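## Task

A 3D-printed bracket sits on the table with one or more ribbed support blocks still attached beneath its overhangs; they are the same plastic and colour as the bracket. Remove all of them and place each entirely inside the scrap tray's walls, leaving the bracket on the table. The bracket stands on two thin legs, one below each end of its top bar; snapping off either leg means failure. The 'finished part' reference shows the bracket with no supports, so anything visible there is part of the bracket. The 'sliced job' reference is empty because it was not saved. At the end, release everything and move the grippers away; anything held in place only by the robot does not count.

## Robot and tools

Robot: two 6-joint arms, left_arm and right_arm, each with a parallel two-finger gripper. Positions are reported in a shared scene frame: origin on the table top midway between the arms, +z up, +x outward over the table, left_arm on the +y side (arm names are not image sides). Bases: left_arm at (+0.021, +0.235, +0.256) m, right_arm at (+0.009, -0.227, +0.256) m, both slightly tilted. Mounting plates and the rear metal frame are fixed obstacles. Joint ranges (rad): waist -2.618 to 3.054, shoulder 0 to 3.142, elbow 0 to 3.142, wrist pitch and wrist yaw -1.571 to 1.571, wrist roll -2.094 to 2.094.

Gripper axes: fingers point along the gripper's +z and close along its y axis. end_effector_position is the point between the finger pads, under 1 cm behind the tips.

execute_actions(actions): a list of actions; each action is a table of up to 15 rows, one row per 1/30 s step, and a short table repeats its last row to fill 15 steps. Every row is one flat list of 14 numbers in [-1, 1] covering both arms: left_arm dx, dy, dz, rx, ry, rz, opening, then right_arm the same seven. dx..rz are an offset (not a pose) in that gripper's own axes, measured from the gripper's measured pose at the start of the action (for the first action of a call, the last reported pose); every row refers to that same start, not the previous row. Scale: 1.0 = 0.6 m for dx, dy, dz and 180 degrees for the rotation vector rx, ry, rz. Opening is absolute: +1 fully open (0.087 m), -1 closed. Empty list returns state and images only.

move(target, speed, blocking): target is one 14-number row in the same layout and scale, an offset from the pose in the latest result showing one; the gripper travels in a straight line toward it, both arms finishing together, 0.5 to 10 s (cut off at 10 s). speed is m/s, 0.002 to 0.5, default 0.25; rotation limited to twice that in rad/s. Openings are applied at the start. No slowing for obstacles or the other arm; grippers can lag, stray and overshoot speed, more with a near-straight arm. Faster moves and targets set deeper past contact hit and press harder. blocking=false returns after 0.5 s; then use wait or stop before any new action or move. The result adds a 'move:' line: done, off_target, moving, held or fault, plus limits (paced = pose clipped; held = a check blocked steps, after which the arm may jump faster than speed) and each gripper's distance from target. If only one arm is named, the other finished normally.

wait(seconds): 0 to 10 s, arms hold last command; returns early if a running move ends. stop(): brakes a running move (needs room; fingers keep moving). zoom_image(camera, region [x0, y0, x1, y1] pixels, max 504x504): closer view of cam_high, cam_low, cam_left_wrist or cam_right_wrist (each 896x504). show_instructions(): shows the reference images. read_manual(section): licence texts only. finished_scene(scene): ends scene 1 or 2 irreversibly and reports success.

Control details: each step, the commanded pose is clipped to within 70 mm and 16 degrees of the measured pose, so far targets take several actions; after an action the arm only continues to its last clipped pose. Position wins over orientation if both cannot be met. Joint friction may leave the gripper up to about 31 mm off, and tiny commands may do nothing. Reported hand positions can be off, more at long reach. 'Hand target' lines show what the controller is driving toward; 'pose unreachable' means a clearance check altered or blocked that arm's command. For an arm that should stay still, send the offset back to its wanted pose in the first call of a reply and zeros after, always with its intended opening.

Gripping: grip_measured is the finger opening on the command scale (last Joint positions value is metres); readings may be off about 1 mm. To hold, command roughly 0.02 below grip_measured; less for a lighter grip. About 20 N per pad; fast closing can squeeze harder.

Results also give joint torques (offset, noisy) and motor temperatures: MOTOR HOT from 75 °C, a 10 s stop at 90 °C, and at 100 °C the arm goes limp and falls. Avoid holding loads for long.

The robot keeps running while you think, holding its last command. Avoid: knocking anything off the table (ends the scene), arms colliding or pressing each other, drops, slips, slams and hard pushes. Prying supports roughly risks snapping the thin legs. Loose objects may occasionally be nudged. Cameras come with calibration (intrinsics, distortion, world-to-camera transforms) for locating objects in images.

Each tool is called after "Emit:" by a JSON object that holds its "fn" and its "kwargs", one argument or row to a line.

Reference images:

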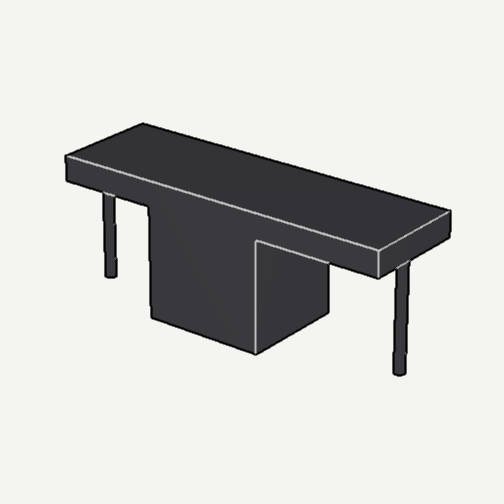

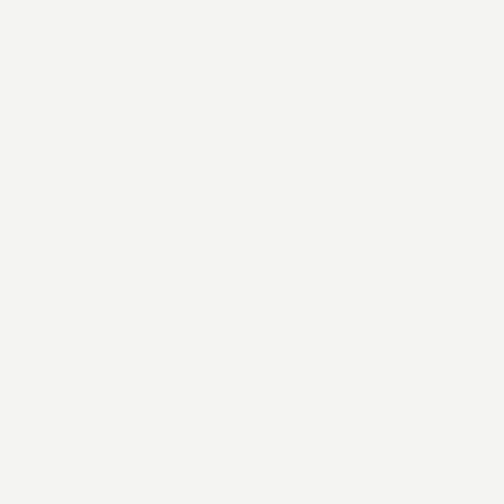

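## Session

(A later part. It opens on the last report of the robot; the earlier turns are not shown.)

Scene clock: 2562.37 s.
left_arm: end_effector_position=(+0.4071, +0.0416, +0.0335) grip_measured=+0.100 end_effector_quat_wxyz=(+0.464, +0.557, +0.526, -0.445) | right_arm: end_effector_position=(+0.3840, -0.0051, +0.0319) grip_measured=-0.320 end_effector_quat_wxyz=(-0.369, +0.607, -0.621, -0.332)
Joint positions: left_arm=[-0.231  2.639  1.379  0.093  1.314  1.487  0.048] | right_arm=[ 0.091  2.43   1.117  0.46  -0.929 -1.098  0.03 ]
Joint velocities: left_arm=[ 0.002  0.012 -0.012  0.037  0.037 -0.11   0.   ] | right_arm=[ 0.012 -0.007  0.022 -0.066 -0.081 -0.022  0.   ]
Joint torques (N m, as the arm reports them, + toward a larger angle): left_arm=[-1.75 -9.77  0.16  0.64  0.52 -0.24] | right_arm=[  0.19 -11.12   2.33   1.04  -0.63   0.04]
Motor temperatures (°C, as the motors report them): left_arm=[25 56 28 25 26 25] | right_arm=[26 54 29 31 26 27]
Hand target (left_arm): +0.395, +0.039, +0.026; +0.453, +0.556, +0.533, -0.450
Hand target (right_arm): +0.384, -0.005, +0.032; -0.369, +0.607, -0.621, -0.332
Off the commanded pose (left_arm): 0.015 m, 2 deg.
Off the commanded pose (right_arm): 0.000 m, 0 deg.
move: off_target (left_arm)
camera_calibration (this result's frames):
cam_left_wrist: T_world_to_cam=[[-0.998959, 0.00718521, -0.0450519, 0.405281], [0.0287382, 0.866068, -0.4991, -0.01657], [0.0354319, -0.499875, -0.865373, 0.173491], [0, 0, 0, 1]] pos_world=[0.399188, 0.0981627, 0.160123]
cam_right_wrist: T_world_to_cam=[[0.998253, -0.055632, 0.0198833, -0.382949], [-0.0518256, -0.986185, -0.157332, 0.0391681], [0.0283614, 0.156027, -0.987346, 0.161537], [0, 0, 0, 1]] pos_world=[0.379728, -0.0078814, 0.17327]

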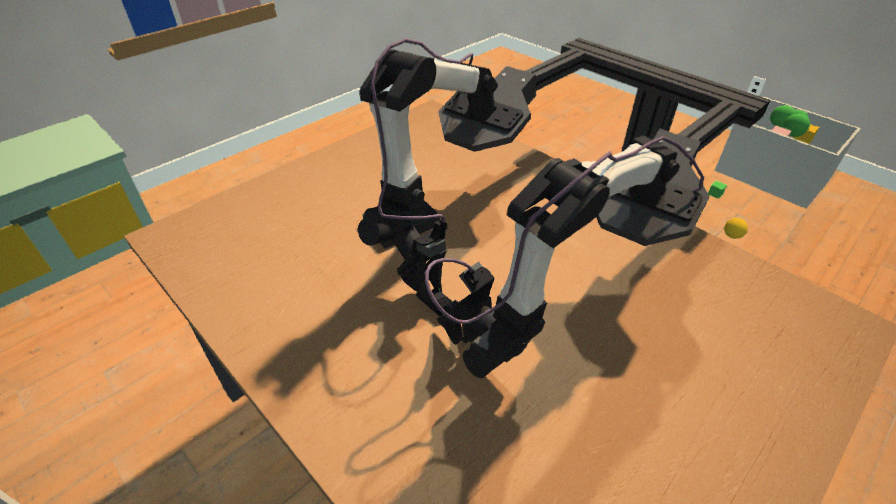

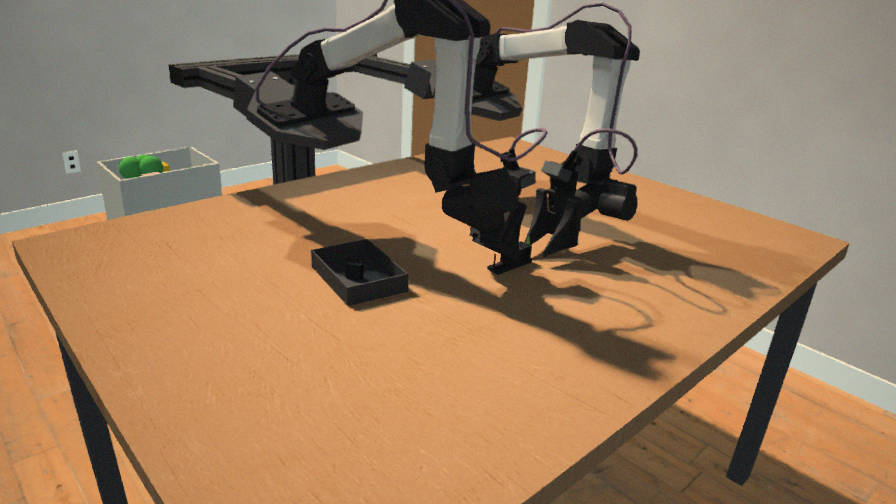

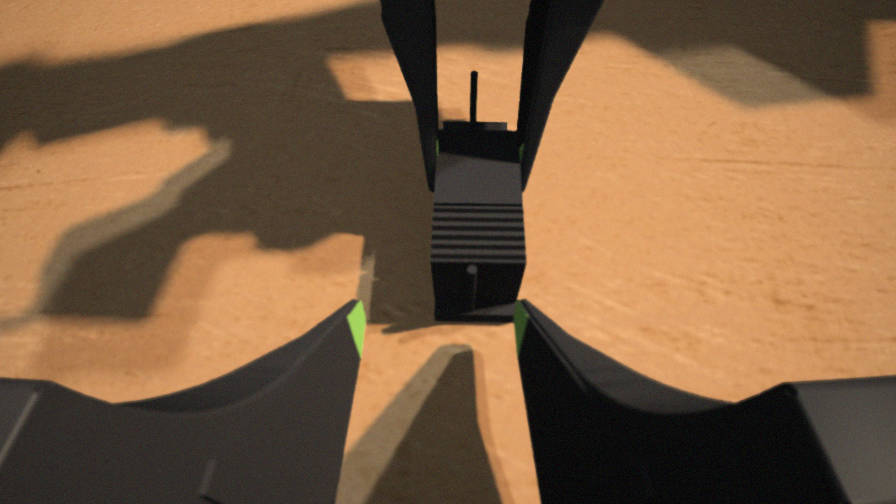

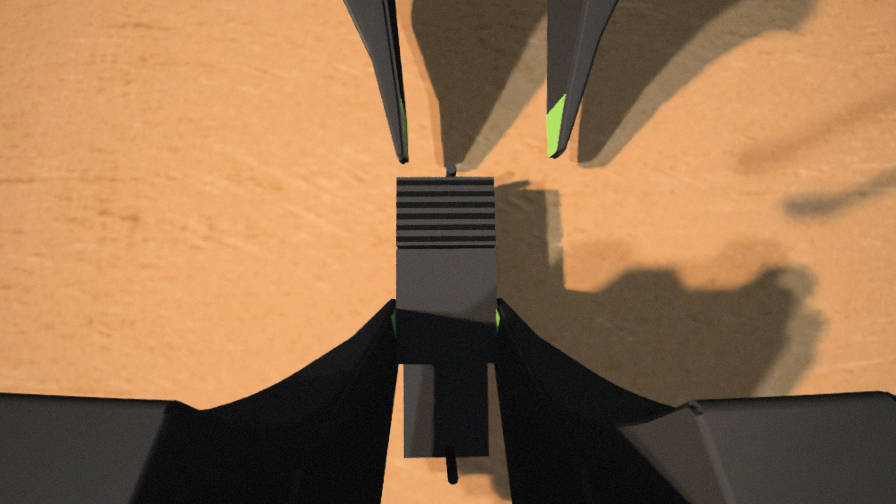

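Emit:
{"fn": "move", "kwargs": {
  "target": [0.0185, -0.0375, 0.0005, 0, 0, -0.018, 0.35, 0, 0, 0, 0, 0, 0, -0.45],
  "speed": 0.03
}}

Scene clock: 2569.73 s.
left_arm: end_effector_position=(+0.4005, +0.0418, +0.0317) grip_measured=+0.350 end_effector_quat_wxyz=(+0.461, +0.552, +0.531, -0.448) | right_arm: end_effector_position=(+0.3840, -0.0051, +0.0319) grip_measured=-0.320 end_effector_quat_wxyz=(-0.369, +0.607, -0.621, -0.332)
Joint positions: left_arm=[-0.231  2.639  1.351  0.129  1.314  1.463  0.059] | right_arm=[ 0.091  2.43   1.117  0.46  -0.929 -1.098  0.03 ]
Joint velocities: left_arm=[-0.007  0.007 -0.007 -0.007  0.022  0.007  0.001] | right_arm=[-0.012 -0.012 -0.002 -0.037 -0.037 -0.007 -0.001]
Joint torques (N m, as the arm reports them, + toward a larger angle): left_arm=[-0.23 -8.6  -0.14  0.67  0.68 -0.22] | right_arm=[  0.17 -11.14   2.36   1.02  -0.64   0.01]
Motor temperatures (°C, as the motors report them): left_arm=[25 56 28 25 26 25] | right_arm=[26 55 29 31 26 27]
Hand target (left_arm): +0.385, +0.044, +0.022; +0.451, +0.542, +0.541, -0.458
Hand target (right_arm): +0.384, -0.005, +0.032; -0.369, +0.607, -0.621, -0.332
Off the commanded pose (left_arm): 0.019 m, 2 deg.
Off the commanded pose (right_arm): 0.000 m, 0 deg.
move: off_target (left_arm)
camera_calibration (this result's frames):
cam_left_wrist: T_world_to_cam=[[-0.999588, 0.00230557, -0.0286271, 0.398557], [0.0162971, 0.866285, -0.499284, -0.0124136], [0.0236481, -0.499544, -0.865965, 0.176957], [0, 0, 0, 1]] pos_world=[0.39441, 0.0982327, 0.15845]
cam_right_wrist: T_world_to_cam=[[0.998253, -0.055632, 0.0198833, -0.382949], [-0.0518256, -0.986185, -0.157332, 0.0391681], [0.0283614, 0.156027, -0.987346, 0.161537], [0, 0, 0, 1]] pos_world=[0.379728, -0.0078814, 0.17327]

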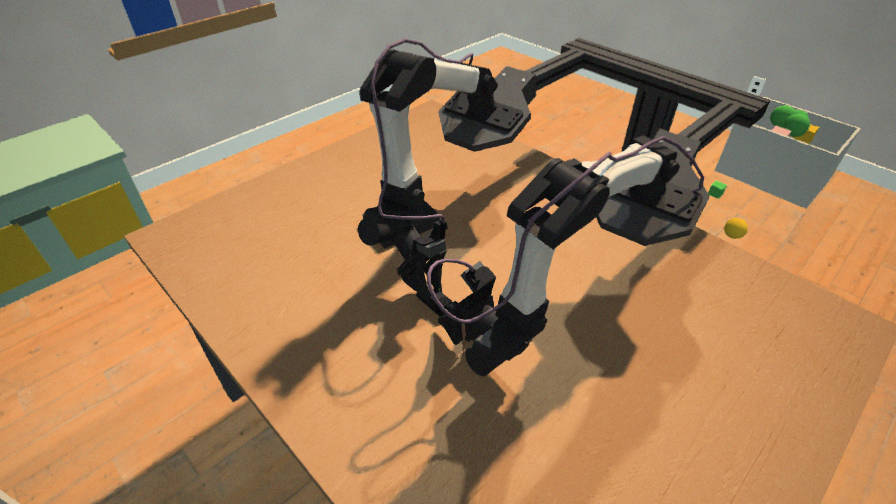

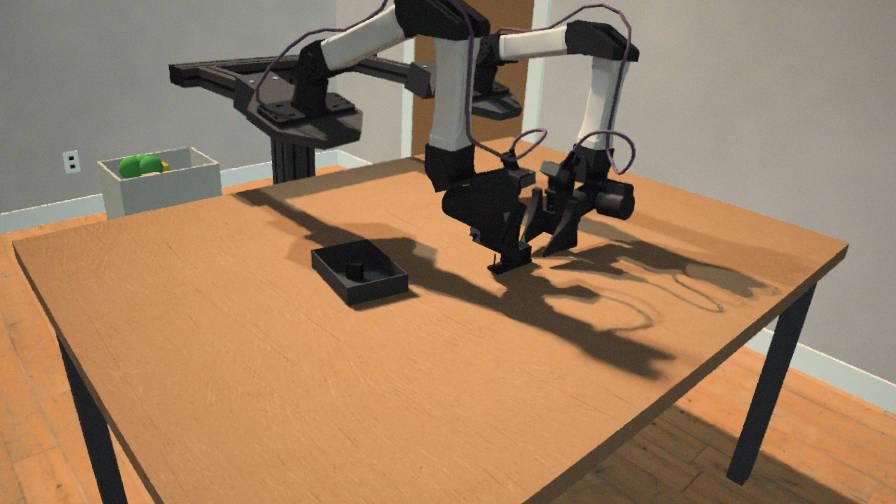

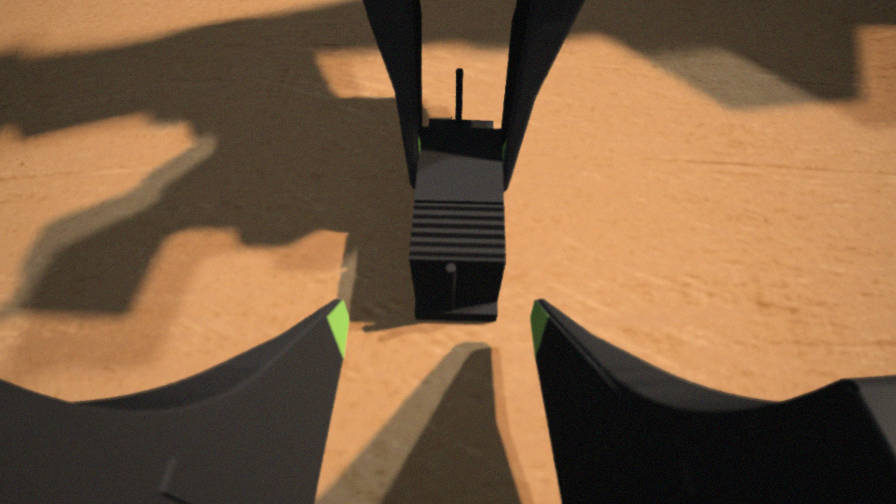

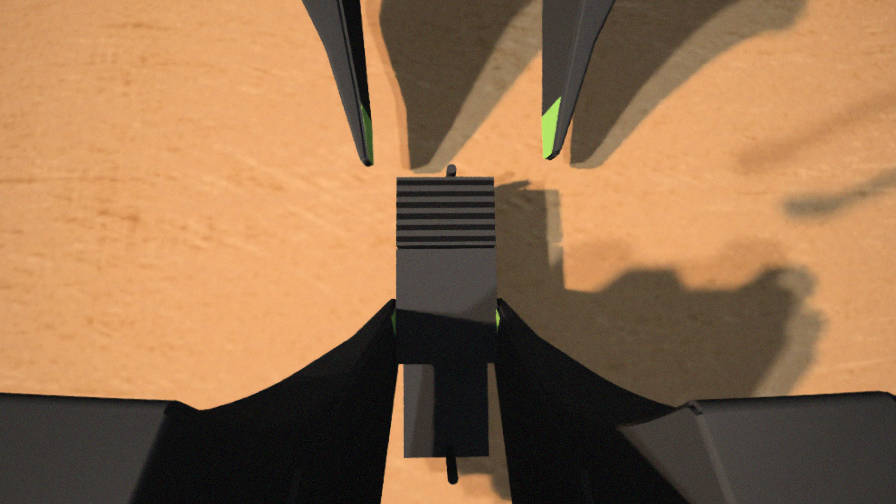

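Emit:
{"fn": "move", "kwargs": {
  "target": [0.008, -0.0337, 0.055, 0, 0, -0.01, 0.35, 0, 0, 0, 0, 0, 0, -0.45],
  "speed": 0.03
}}

Scene clock: 2584.70 s.
left_arm: end_effector_position=(+0.3964, +0.0124, +0.0325) grip_measured=+0.350 end_effector_quat_wxyz=(+0.468, +0.547, +0.529, -0.449) | right_arm: end_effector_position=(+0.3840, -0.0051, +0.0319) grip_measured=-0.320 end_effector_quat_wxyz=(-0.369, +0.607, -0.621, -0.332)
Joint positions: left_arm=[-0.301  2.658  1.273  0.493  1.289  1.192  0.059] | right_arm=[ 0.091  2.43   1.117  0.46  -0.929 -1.098  0.03 ]
Joint velocities: left_arm=[-0.002  0.002 -0.027  0.007  0.007 -0.037 -0.   ] | right_arm=[ 0.002  0.012  0.012  0.022 -0.066 -0.037  0.001]
Joint torques (N m, as the arm reports them, + toward a larger angle): left_arm=[-2.01 -8.49 -0.24  1.    0.49 -0.24] | right_arm=[  0.12 -11.13   2.35   1.02  -0.64   0.01]
Motor temperatures (°C, as the motors report them): left_arm=[25 54 28 26 26 25] | right_arm=[26 56 28 31 26 27]
Hand target (left_arm): +0.380, +0.010, +0.022; +0.454, +0.543, +0.539, -0.456
Hand target (right_arm): +0.384, -0.005, +0.032; -0.369, +0.607, -0.621, -0.332
Off the commanded pose (left_arm): 0.020 m, 2 deg.
Off the commanded pose (right_arm): 0.000 m, 0 deg.
move: off_target (left_arm)
camera_calibration (this result's frames):
cam_left_wrist: T_world_to_cam=[[-0.999421, -0.00699124, -0.0333003, 0.394799], [0.0110579, 0.858809, -0.512177, 0.0161244], [0.0321793, -0.512249, -0.858234, 0.159563], [0, 0, 0, 1]] pos_world=[0.389258, 0.0706483, 0.158348]
cam_right_wrist: T_world_to_cam=[[0.998253, -0.055632, 0.0198833, -0.382949], [-0.0518256, -0.986185, -0.157332, 0.0391681], [0.0283614, 0.156027, -0.987346, 0.161537], [0, 0, 0, 1]] pos_world=[0.379728, -0.0078814, 0.17327]

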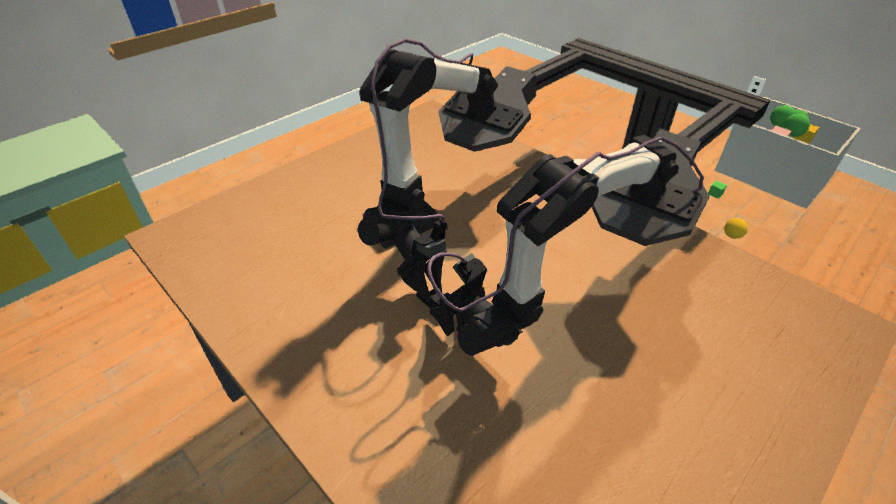

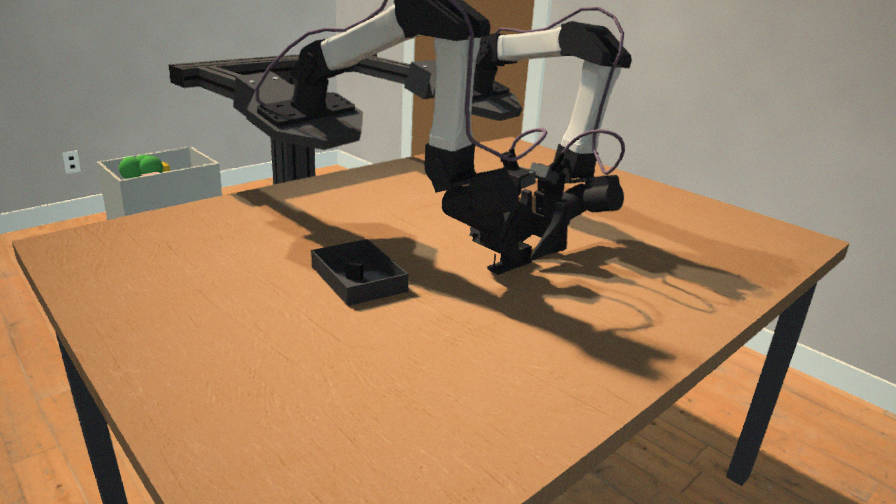

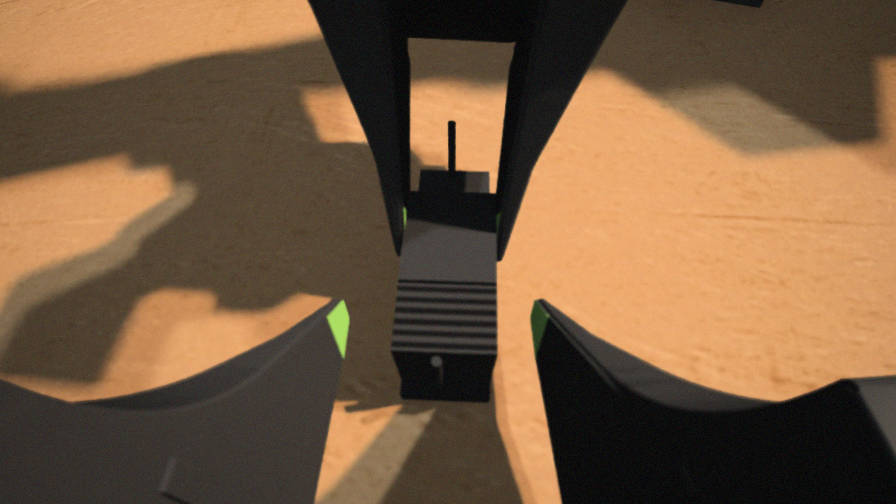

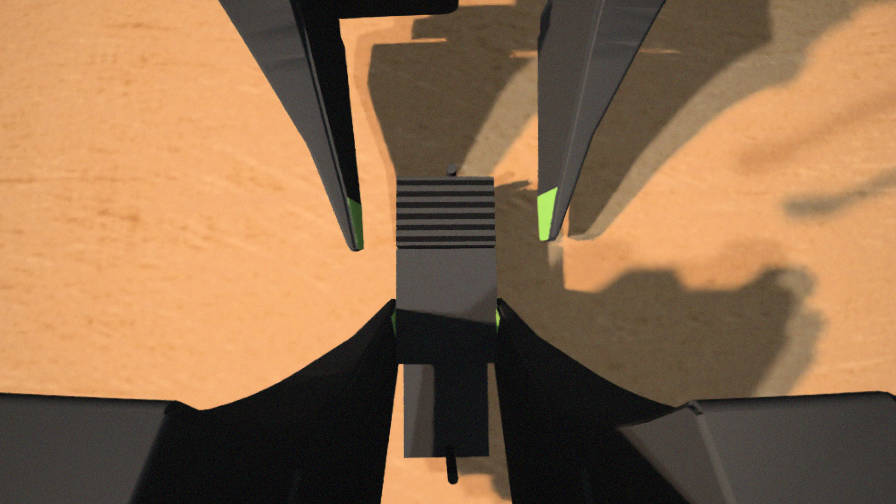

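Emit:
{"fn": "execute_actions", "kwargs": {
  "actions": [
    [[0.004,-0.003,-0.001,0,0,-0.002,0.33,0,0,0,0,0,0,-0.45],[0.008,-0.006,-0.002,0,0,-0.004,0.3,0,0,0,0,0,0,-0.45],[0.012,-0.008,-0.004,0,0,-0.006,0.27,0,0,0,0,0,0,-0.45],[0.016,-0.011,-0.005,0,0,-0.008,0.24,0,0,0,0,0,0,-0.45],[0.019,-0.013,-0.006,0,0,-0.01,0.21,0,0,0,0,0,0,-0.45],[0.0207,-0.014,-0.007,0,0,-0.01,0.18,0,0,0,0,0,0,-0.45],[0.0207,-0.014,-0.007,0,0,-0.01,0.15,0,0,0,0,0,0,-0.45],[0.0207,-0.014,-0.007,0,0,-0.01,0.12,0,0,0,0,0,0,-0.45],[0.0207,-0.014,-0.007,0,0,-0.01,0.09,0,0,0,0,0,0,-0.45],[0.0207,-0.014,-0.007,0,0,-0.01,0.06,0,0,0,0,0,0,-0.45],[0.0207,-0.014,-0.007,0,0,-0.01,0.03,0,0,0,0,0,0,-0.45],[0.0207,-0.014,-0.007,0,0,-0.01,0.0,0,0,0,0,0,0,-0.45]]
  ]
}}

Emit:
{"fn": "wait", "kwargs": {
  "seconds": 0.3
}}

Scene clock: 2600.27 s.
left_arm: end_effector_position=(+0.3978, +0.0120, +0.0336) grip_measured=+0.000 end_effector_quat_wxyz=(+0.473, +0.549, +0.525, -0.447) | right_arm: end_effector_position=(+0.3840, -0.0051, +0.0319) grip_measured=-0.320 end_effector_quat_wxyz=(-0.369, +0.607, -0.621, -0.332)
Joint positions: left_arm=[-0.301  2.658  1.273  0.504  1.293  1.195  0.044] | right_arm=[ 0.091  2.43   1.117  0.46  -0.929 -1.098  0.03 ]
Joint velocities: left_arm=[-0.017 -0.027 -0.002  0.022 -0.022  0.007 -0.001] | right_arm=[-0.002 -0.007  0.022  0.007 -0.081 -0.022  0.001]
Joint torques (N m, as the arm reports them, + toward a larger angle): left_arm=[ 0.56 -7.88  2.33  0.68  0.66 -0.09] | right_arm=[  0.26 -11.11   2.34   1.03  -0.64   0.03]
Motor temperatures (°C, as the motors report them): left_arm=[25 53 28 26 26 25] | right_arm=[26 56 28 31 26 27]
Hand target (left_arm): +0.388, +0.018, +0.021; +0.461, +0.538, +0.538, -0.456
Hand target (right_arm): +0.384, -0.005, +0.032; -0.369, +0.607, -0.621, -0.332
Off the commanded pose (left_arm): 0.017 m, 3 deg.
Off the commanded pose (right_arm): 0.000 m, 0 deg.
camera_calibration (this result's frames):
cam_left_wrist: T_world_to_cam=[[-0.998928, -0.00623388, -0.0458602, 0.396451], [0.0183409, 0.85644, -0.515921, 0.0142424], [0.0424927, -0.516209, -0.855408, 0.156131], [0, 0, 0, 1]] pos_world=[0.389131, 0.0708701, 0.159085]
cam_right_wrist: T_world_to_cam=[[0.998253, -0.055632, 0.0198833, -0.382949], [-0.0518256, -0.986185, -0.157332, 0.0391681], [0.0283614, 0.156027, -0.987346, 0.161537], [0, 0, 0, 1]] pos_world=[0.379728, -0.0078814, 0.17327]

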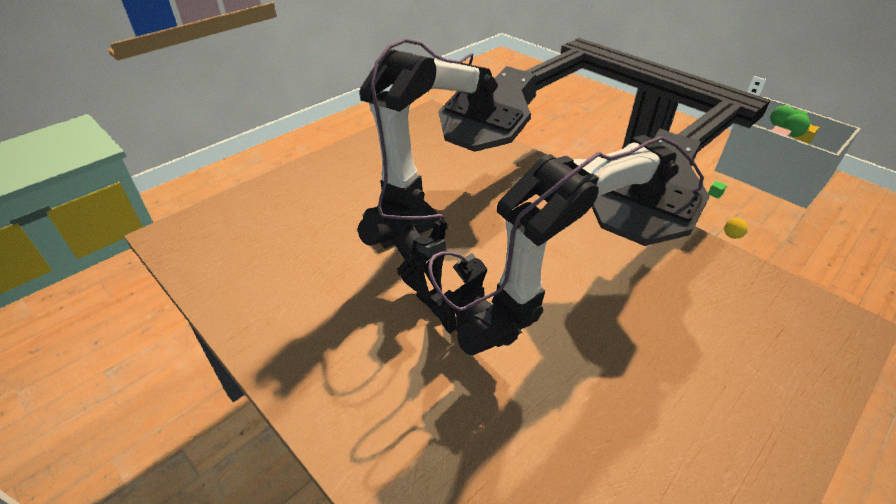

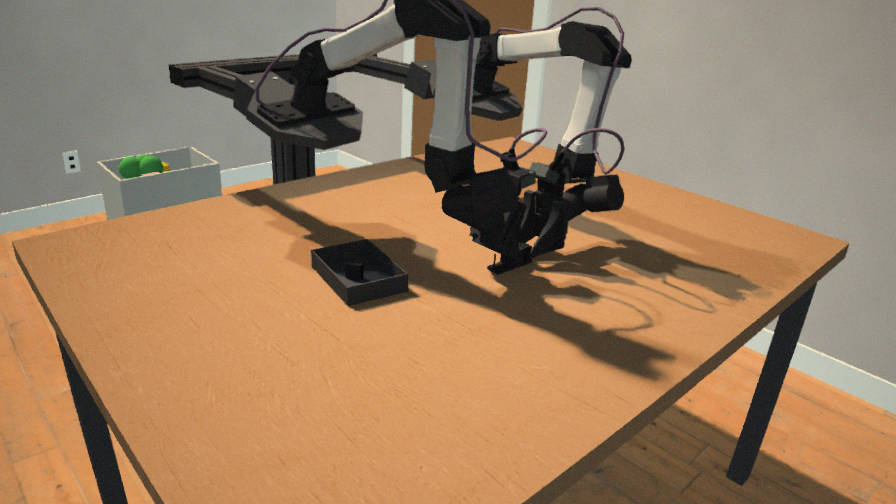

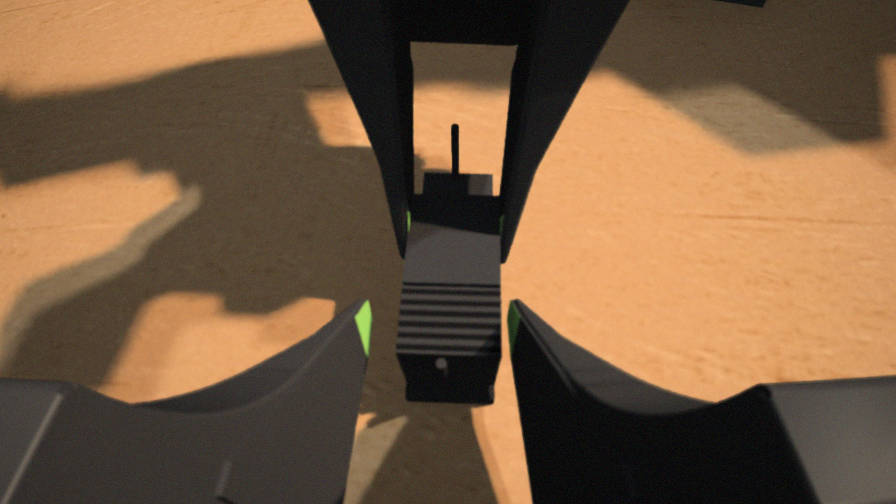

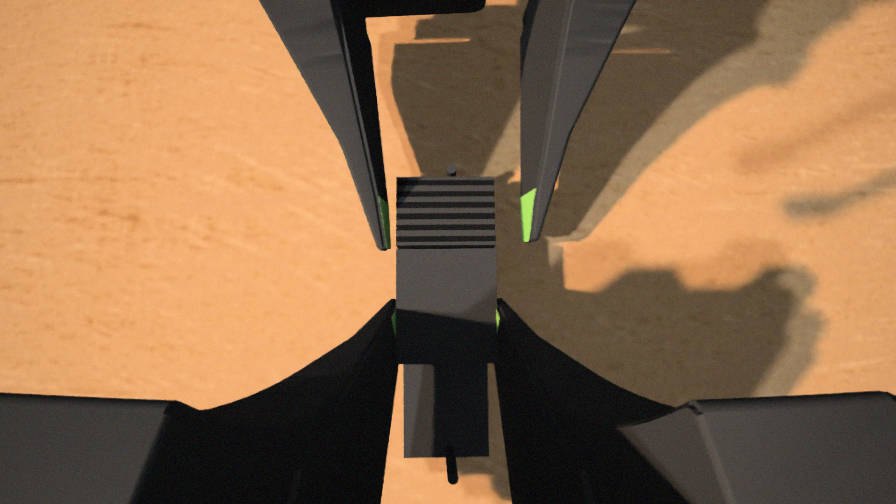

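Scene clock: 2600.57 s.
left_arm: end_effector_position=(+0.3978, +0.0120, +0.0336) grip_measured=+0.000 end_effector_quat_wxyz=(+0.473, +0.549, +0.525, -0.447) | right_arm: end_effector_position=(+0.3840, -0.0051, +0.0319) grip_measured=-0.320 end_effector_quat_wxyz=(-0.369, +0.607, -0.621, -0.332)
Joint positions: left_arm=[-0.301  2.658  1.273  0.503  1.293  1.196  0.044] | right_arm=[ 0.091  2.43   1.117  0.46  -0.929 -1.098  0.03 ]
Joint velocities: left_arm=[-0.002  0.002 -0.007 -0.022  0.022  0.022 -0.001] | right_arm=[-0.002 -0.007 -0.007 -0.022  0.007 -0.007 -0.   ]
Joint torques (N m, as the arm reports them, + toward a larger angle): left_arm=[ 0.7  -7.92  2.45  0.73  0.69 -0.11] | right_arm=[  0.15 -11.09   2.33   1.    -0.62   0.06]
Motor temperatures (°C, as the motors report them): left_arm=[25 53 28 26 26 25] | right_arm=[26 56 28 31 26 27]
Hand target (left_arm): +0.388, +0.018, +0.021; +0.462, +0.538, +0.538, -0.456
Hand target (right_arm): +0.384, -0.005, +0.032; -0.369, +0.607, -0.621, -0.332
Off the commanded pose (left_arm): 0.017 m, 3 deg.
Off the commanded pose (right_arm): 0.000 m, 0 deg.
wait: 0.30 s; at rest by 0.17 s
camera_calibration (this result's frames):
cam_left_wrist: T_world_to_cam=[[-0.998897, -0.00587874, -0.0465887, 0.396423], [0.0190346, 0.856278, -0.516164, 0.0140153], [0.0429273, -0.516482, -0.855222, 0.155982], [0, 0, 0, 1]] pos_world=[0.389023, 0.0708912, 0.159102]
cam_right_wrist: T_world_to_cam=[[0.998253, -0.055632, 0.0198833, -0.382949], [-0.0518256, -0.986185, -0.157332, 0.0391681], [0.0283614, 0.156027, -0.987346, 0.161537], [0, 0, 0, 1]] pos_world=[0.379728, -0.0078814, 0.17327]

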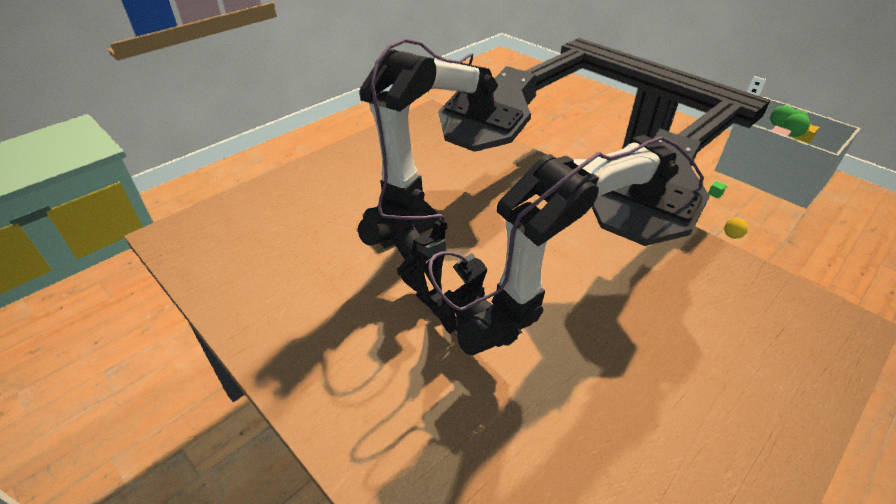

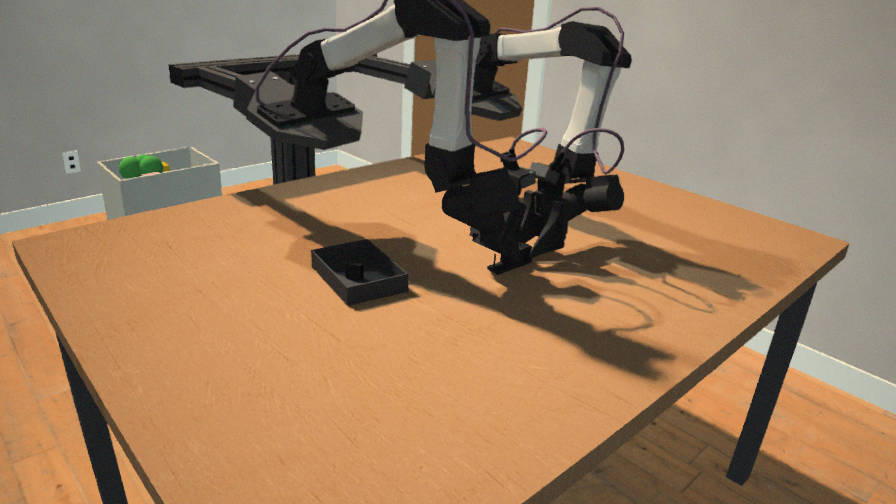

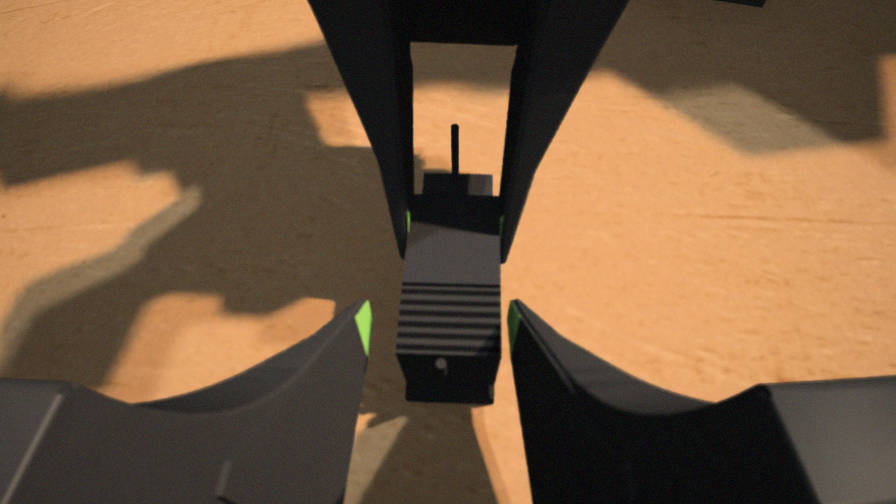

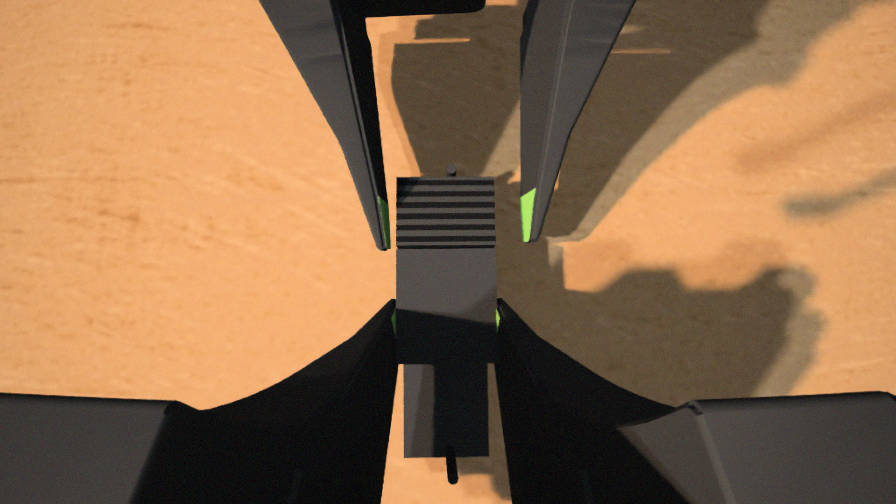

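Emit:
{"fn": "zoom_image", "kwargs": {
  "camera": "cam_right_wrist",
  "region": [340, 150, 580, 330]
}}

Emit:
{"fn": "zoom_image", "kwargs": {
  "camera": "cam_left_wrist",
  "region": [330, 240, 570, 420]
}}

Region (340, 150, 580, 330) of cam_right_wrist's 896x504 image, scaled by 2.100, with more detail than that image has; it fills the top 378 rows of this view, and the rest is white.

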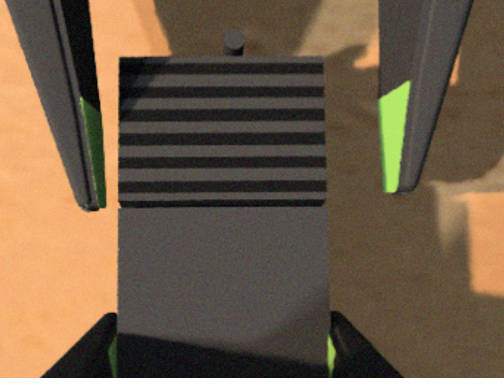

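Region (330, 240, 570, 420) of cam_left_wrist's 896x504 image, scaled by 2.100, with more detail than that image has; it fills the top 378 rows of this view, and the rest is white.

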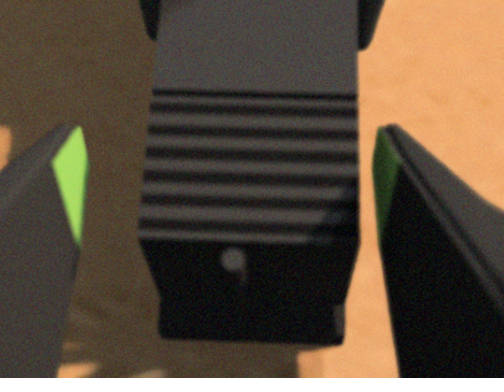

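Emit:
{"fn": "execute_actions", "kwargs": {
  "actions": [
    [[0.022,-0.015,-0.009,0,0,-0.01,0.0,0,0,0,0,0,0,-0.45],[0.027,-0.018,-0.012,0,0,-0.01,0.0,0,0,0,0,0,0,-0.45],[0.031,-0.021,-0.014,0,0,-0.01,0.0,0,0,0,0,0,0,-0.45],[0.0355,-0.0243,-0.0165,0,0,-0.01,0.0,0,0,0,0,0,0,-0.45],[0.0355,-0.0243,-0.0165,0,0,-0.01,0.0,0,0,0,0,0,0,-0.45],[0.0355,-0.0243,-0.0165,0,0,-0.01,0.0,0,0,0,0,0,0,-0.45],[0.03,-0.02,-0.0165,0,0,-0.01,0.0,0,0,0,0,0,0,-0.45],[0.0219,-0.014,-0.0165,0,0,-0.01,0.0,0,0,0,0,0,0,-0.45]]
  ]
}}

Scene clock: 2613.07 s.
left_arm: end_effector_position=(+0.3878, +0.0217, +0.0224) grip_measured=+0.000 end_effector_quat_wxyz=(+0.467, +0.543, +0.532, -0.452) | right_arm: end_effector_position=(+0.3840, -0.0051, +0.0319) grip_measured=-0.320 end_effector_quat_wxyz=(-0.369, +0.607, -0.621, -0.332)
Joint positions: left_arm=[-0.277  2.685  1.273  0.462  1.305  1.242  0.044] | right_arm=[ 0.091  2.43   1.117  0.46  -0.929 -1.098  0.03 ]
Joint velocities: left_arm=[-0.012 -0.007  0.007 -0.125  0.022 -0.007 -0.   ] | right_arm=[ 0.012 -0.007 -0.002 -0.066 -0.037  0.022 -0.   ]
Joint torques (N m, as the arm reports them, + toward a larger angle): left_arm=[-0.21 -9.95  2.81  0.64  0.71 -0.1 ] | right_arm=[  0.2  -11.16   2.31   1.02  -0.64   0.04]
Motor temperatures (°C, as the motors report them): left_arm=[25 52 28 26 26 25] | right_arm=[26 57 28 31 26 27]
Hand target (left_arm): +0.390, +0.024, +0.021; +0.466, +0.541, +0.534, -0.454
Hand target (right_arm): +0.384, -0.005, +0.032; -0.369, +0.607, -0.621, -0.332
Off the commanded pose (left_arm): 0.003 m, 0 deg.
Off the commanded pose (right_arm): 0.000 m, 0 deg.
camera_calibration (this result's frames):
cam_left_wrist: T_world_to_cam=[[-0.999696, -0.0105039, -0.022325, 0.385826], [0.00248288, 0.857427, -0.5146, 0.00643554], [0.0245473, -0.514499, -0.85714, 0.158987], [0, 0, 0, 1]] pos_world=[0.381789, 0.0803332, 0.148199]
cam_right_wrist: T_world_to_cam=[[0.998253, -0.055632, 0.0198833, -0.382949], [-0.0518256, -0.986185, -0.157332, 0.0391681], [0.0283614, 0.156027, -0.987346, 0.161537], [0, 0, 0, 1]] pos_world=[0.379728, -0.0078814, 0.17327]

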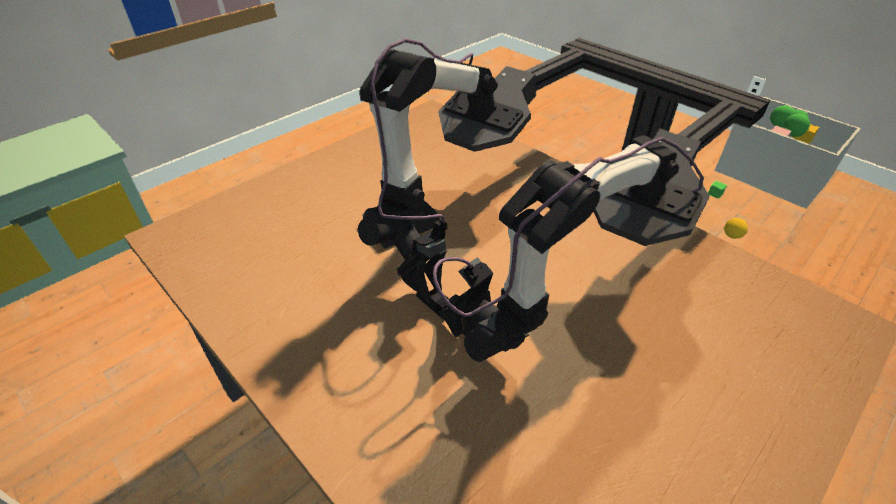

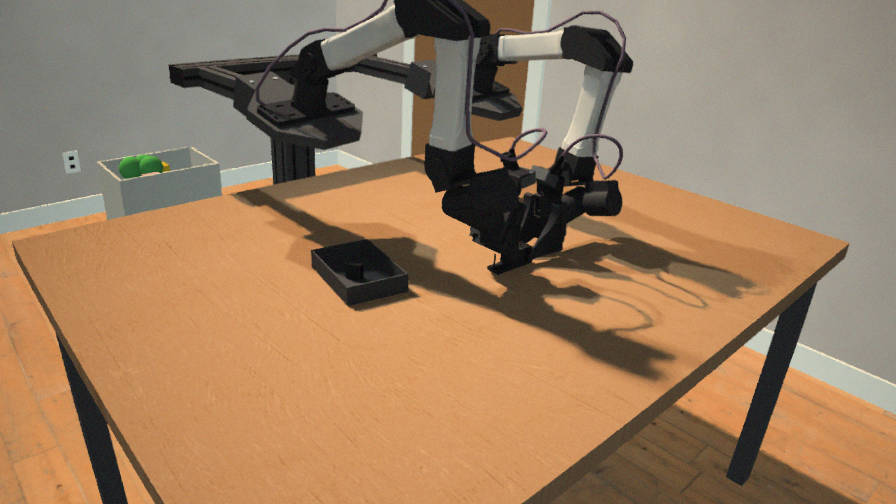

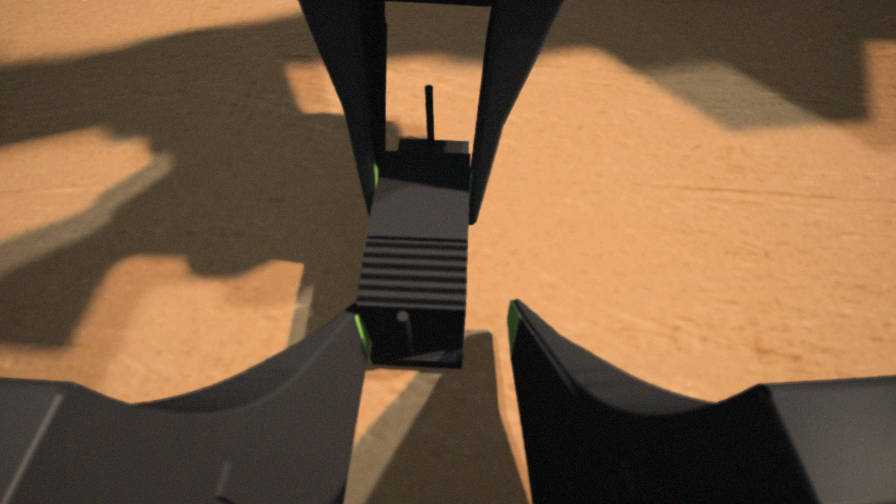

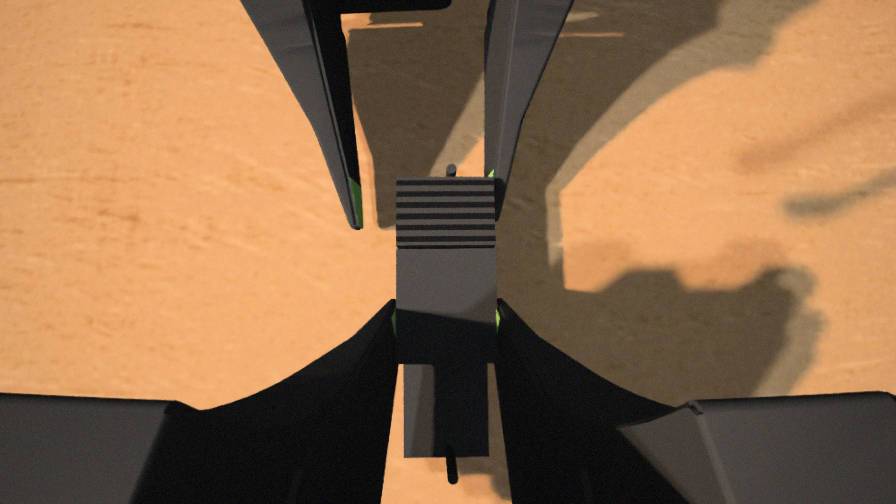

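Emit:
{"fn": "execute_actions", "kwargs": {
  "actions": [
    [[-0.015,0.01,0.008,0,0,0,0.0,0,0,0,0,0,0,-0.45],[-0.0291,0.0205,0.0158,0,0,0,0.0,0,0,0,0,0,0,-0.45],[-0.0291,0.0205,0.0158,0,0,0,0.0,0,0,0,0,0,0,-0.45],[-0.0291,0.0205,0.0158,0,0,0,0.0,0,0,0,0,0,0,-0.45],[-0.018,0.014,0.011,0,0,0,0.0,0,0,0,0,0,0,-0.45],[-0.0093,0.0102,0.007,0,0,0,0.0,0,0,0,0,0,0,-0.45]]
  ]
}}

Scene clock: 2621.33 s.
left_arm: end_effector_position=(+0.3940, +0.0150, +0.0323) grip_measured=+0.000 end_effector_quat_wxyz=(+0.468, +0.543, +0.529, -0.454) | right_arm: end_effector_position=(+0.3840, -0.0051, +0.0319) grip_measured=-0.320 end_effector_quat_wxyz=(-0.369, +0.607, -0.621, -0.332)
Joint positions: left_arm=[-0.293  2.66   1.273  0.475  1.304  1.206  0.044] | right_arm=[ 0.091  2.43   1.117  0.46  -0.929 -1.098  0.03 ]
Joint velocities: left_arm=[ 0.007 -0.012 -0.022  0.007 -0.037 -0.037  0.   ] | right_arm=[ 0.002 -0.007 -0.012 -0.051 -0.11  -0.037  0.   ]
Joint torques (N m, as the arm reports them, + toward a larger angle): left_arm=[-0.58 -9.42  2.33  0.9   0.56 -0.18] | right_arm=[  0.14 -11.03   2.46   1.01  -0.64   0.03]
Motor temperatures (°C, as the motors report them): left_arm=[25 53 28 26 26 25] | right_arm=[26 57 28 31 26 27]
Hand target (left_arm): +0.394, +0.017, +0.028; +0.467, +0.543, +0.532, -0.452
Hand target (right_arm): +0.384, -0.005, +0.032; -0.369, +0.607, -0.621, -0.332
Off the commanded pose (left_arm): 0.005 m, 0 deg.
Off the commanded pose (right_arm): 0.000 m, 0 deg.
camera_calibration (this result's frames):
cam_left_wrist: T_world_to_cam=[[-0.999682, -0.00512824, -0.0246789, 0.392137], [0.0084529, 0.854183, -0.519904, 0.0151498], [0.0237465, -0.519948, -0.853868, 0.164194], [0, 0, 0, 1]] pos_world=[0.387985, 0.0744427, 0.157754]
cam_right_wrist: T_world_to_cam=[[0.998253, -0.055632, 0.0198833, -0.382949], [-0.0518256, -0.986185, -0.157332, 0.0391681], [0.0283614, 0.156027, -0.987346, 0.161537], [0, 0, 0, 1]] pos_world=[0.379728, -0.0078814, 0.17327]

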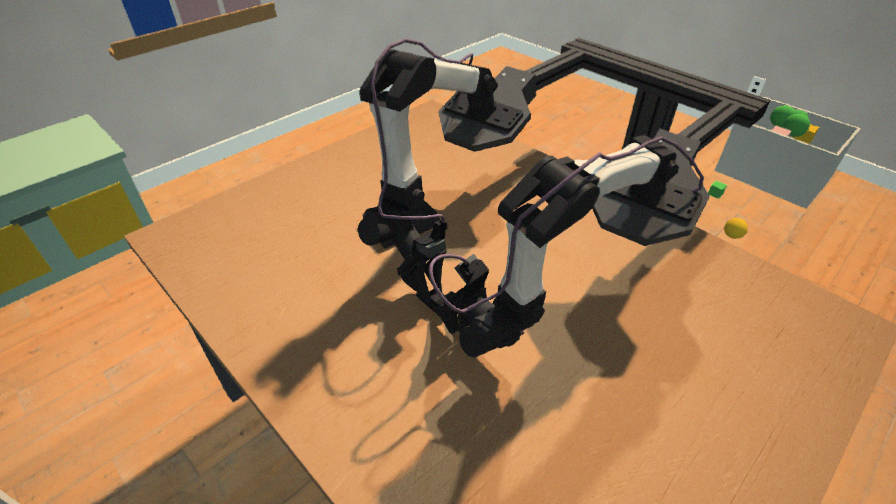

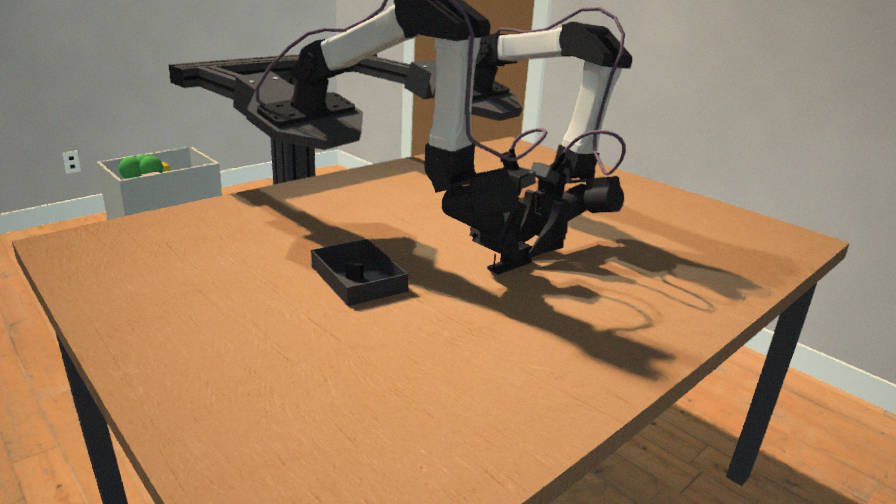

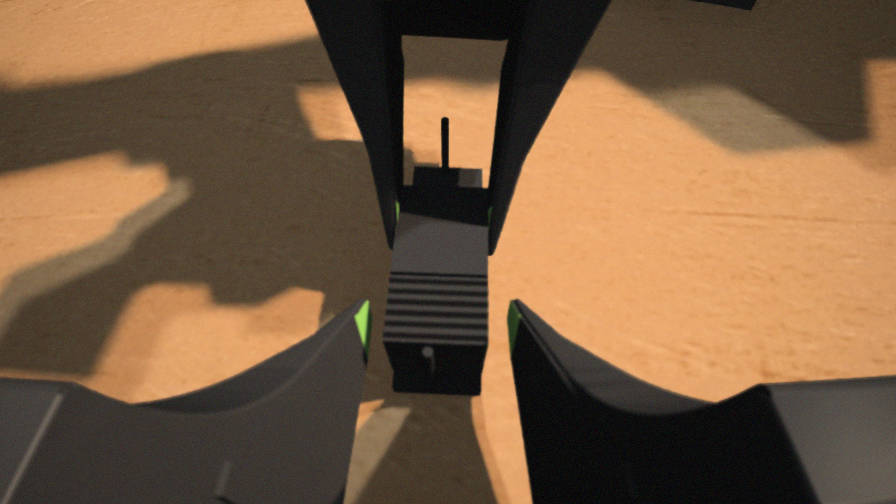

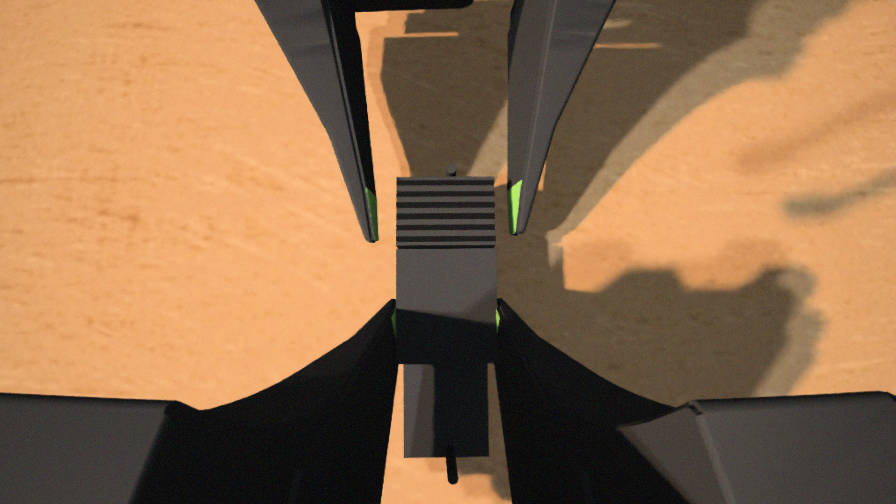

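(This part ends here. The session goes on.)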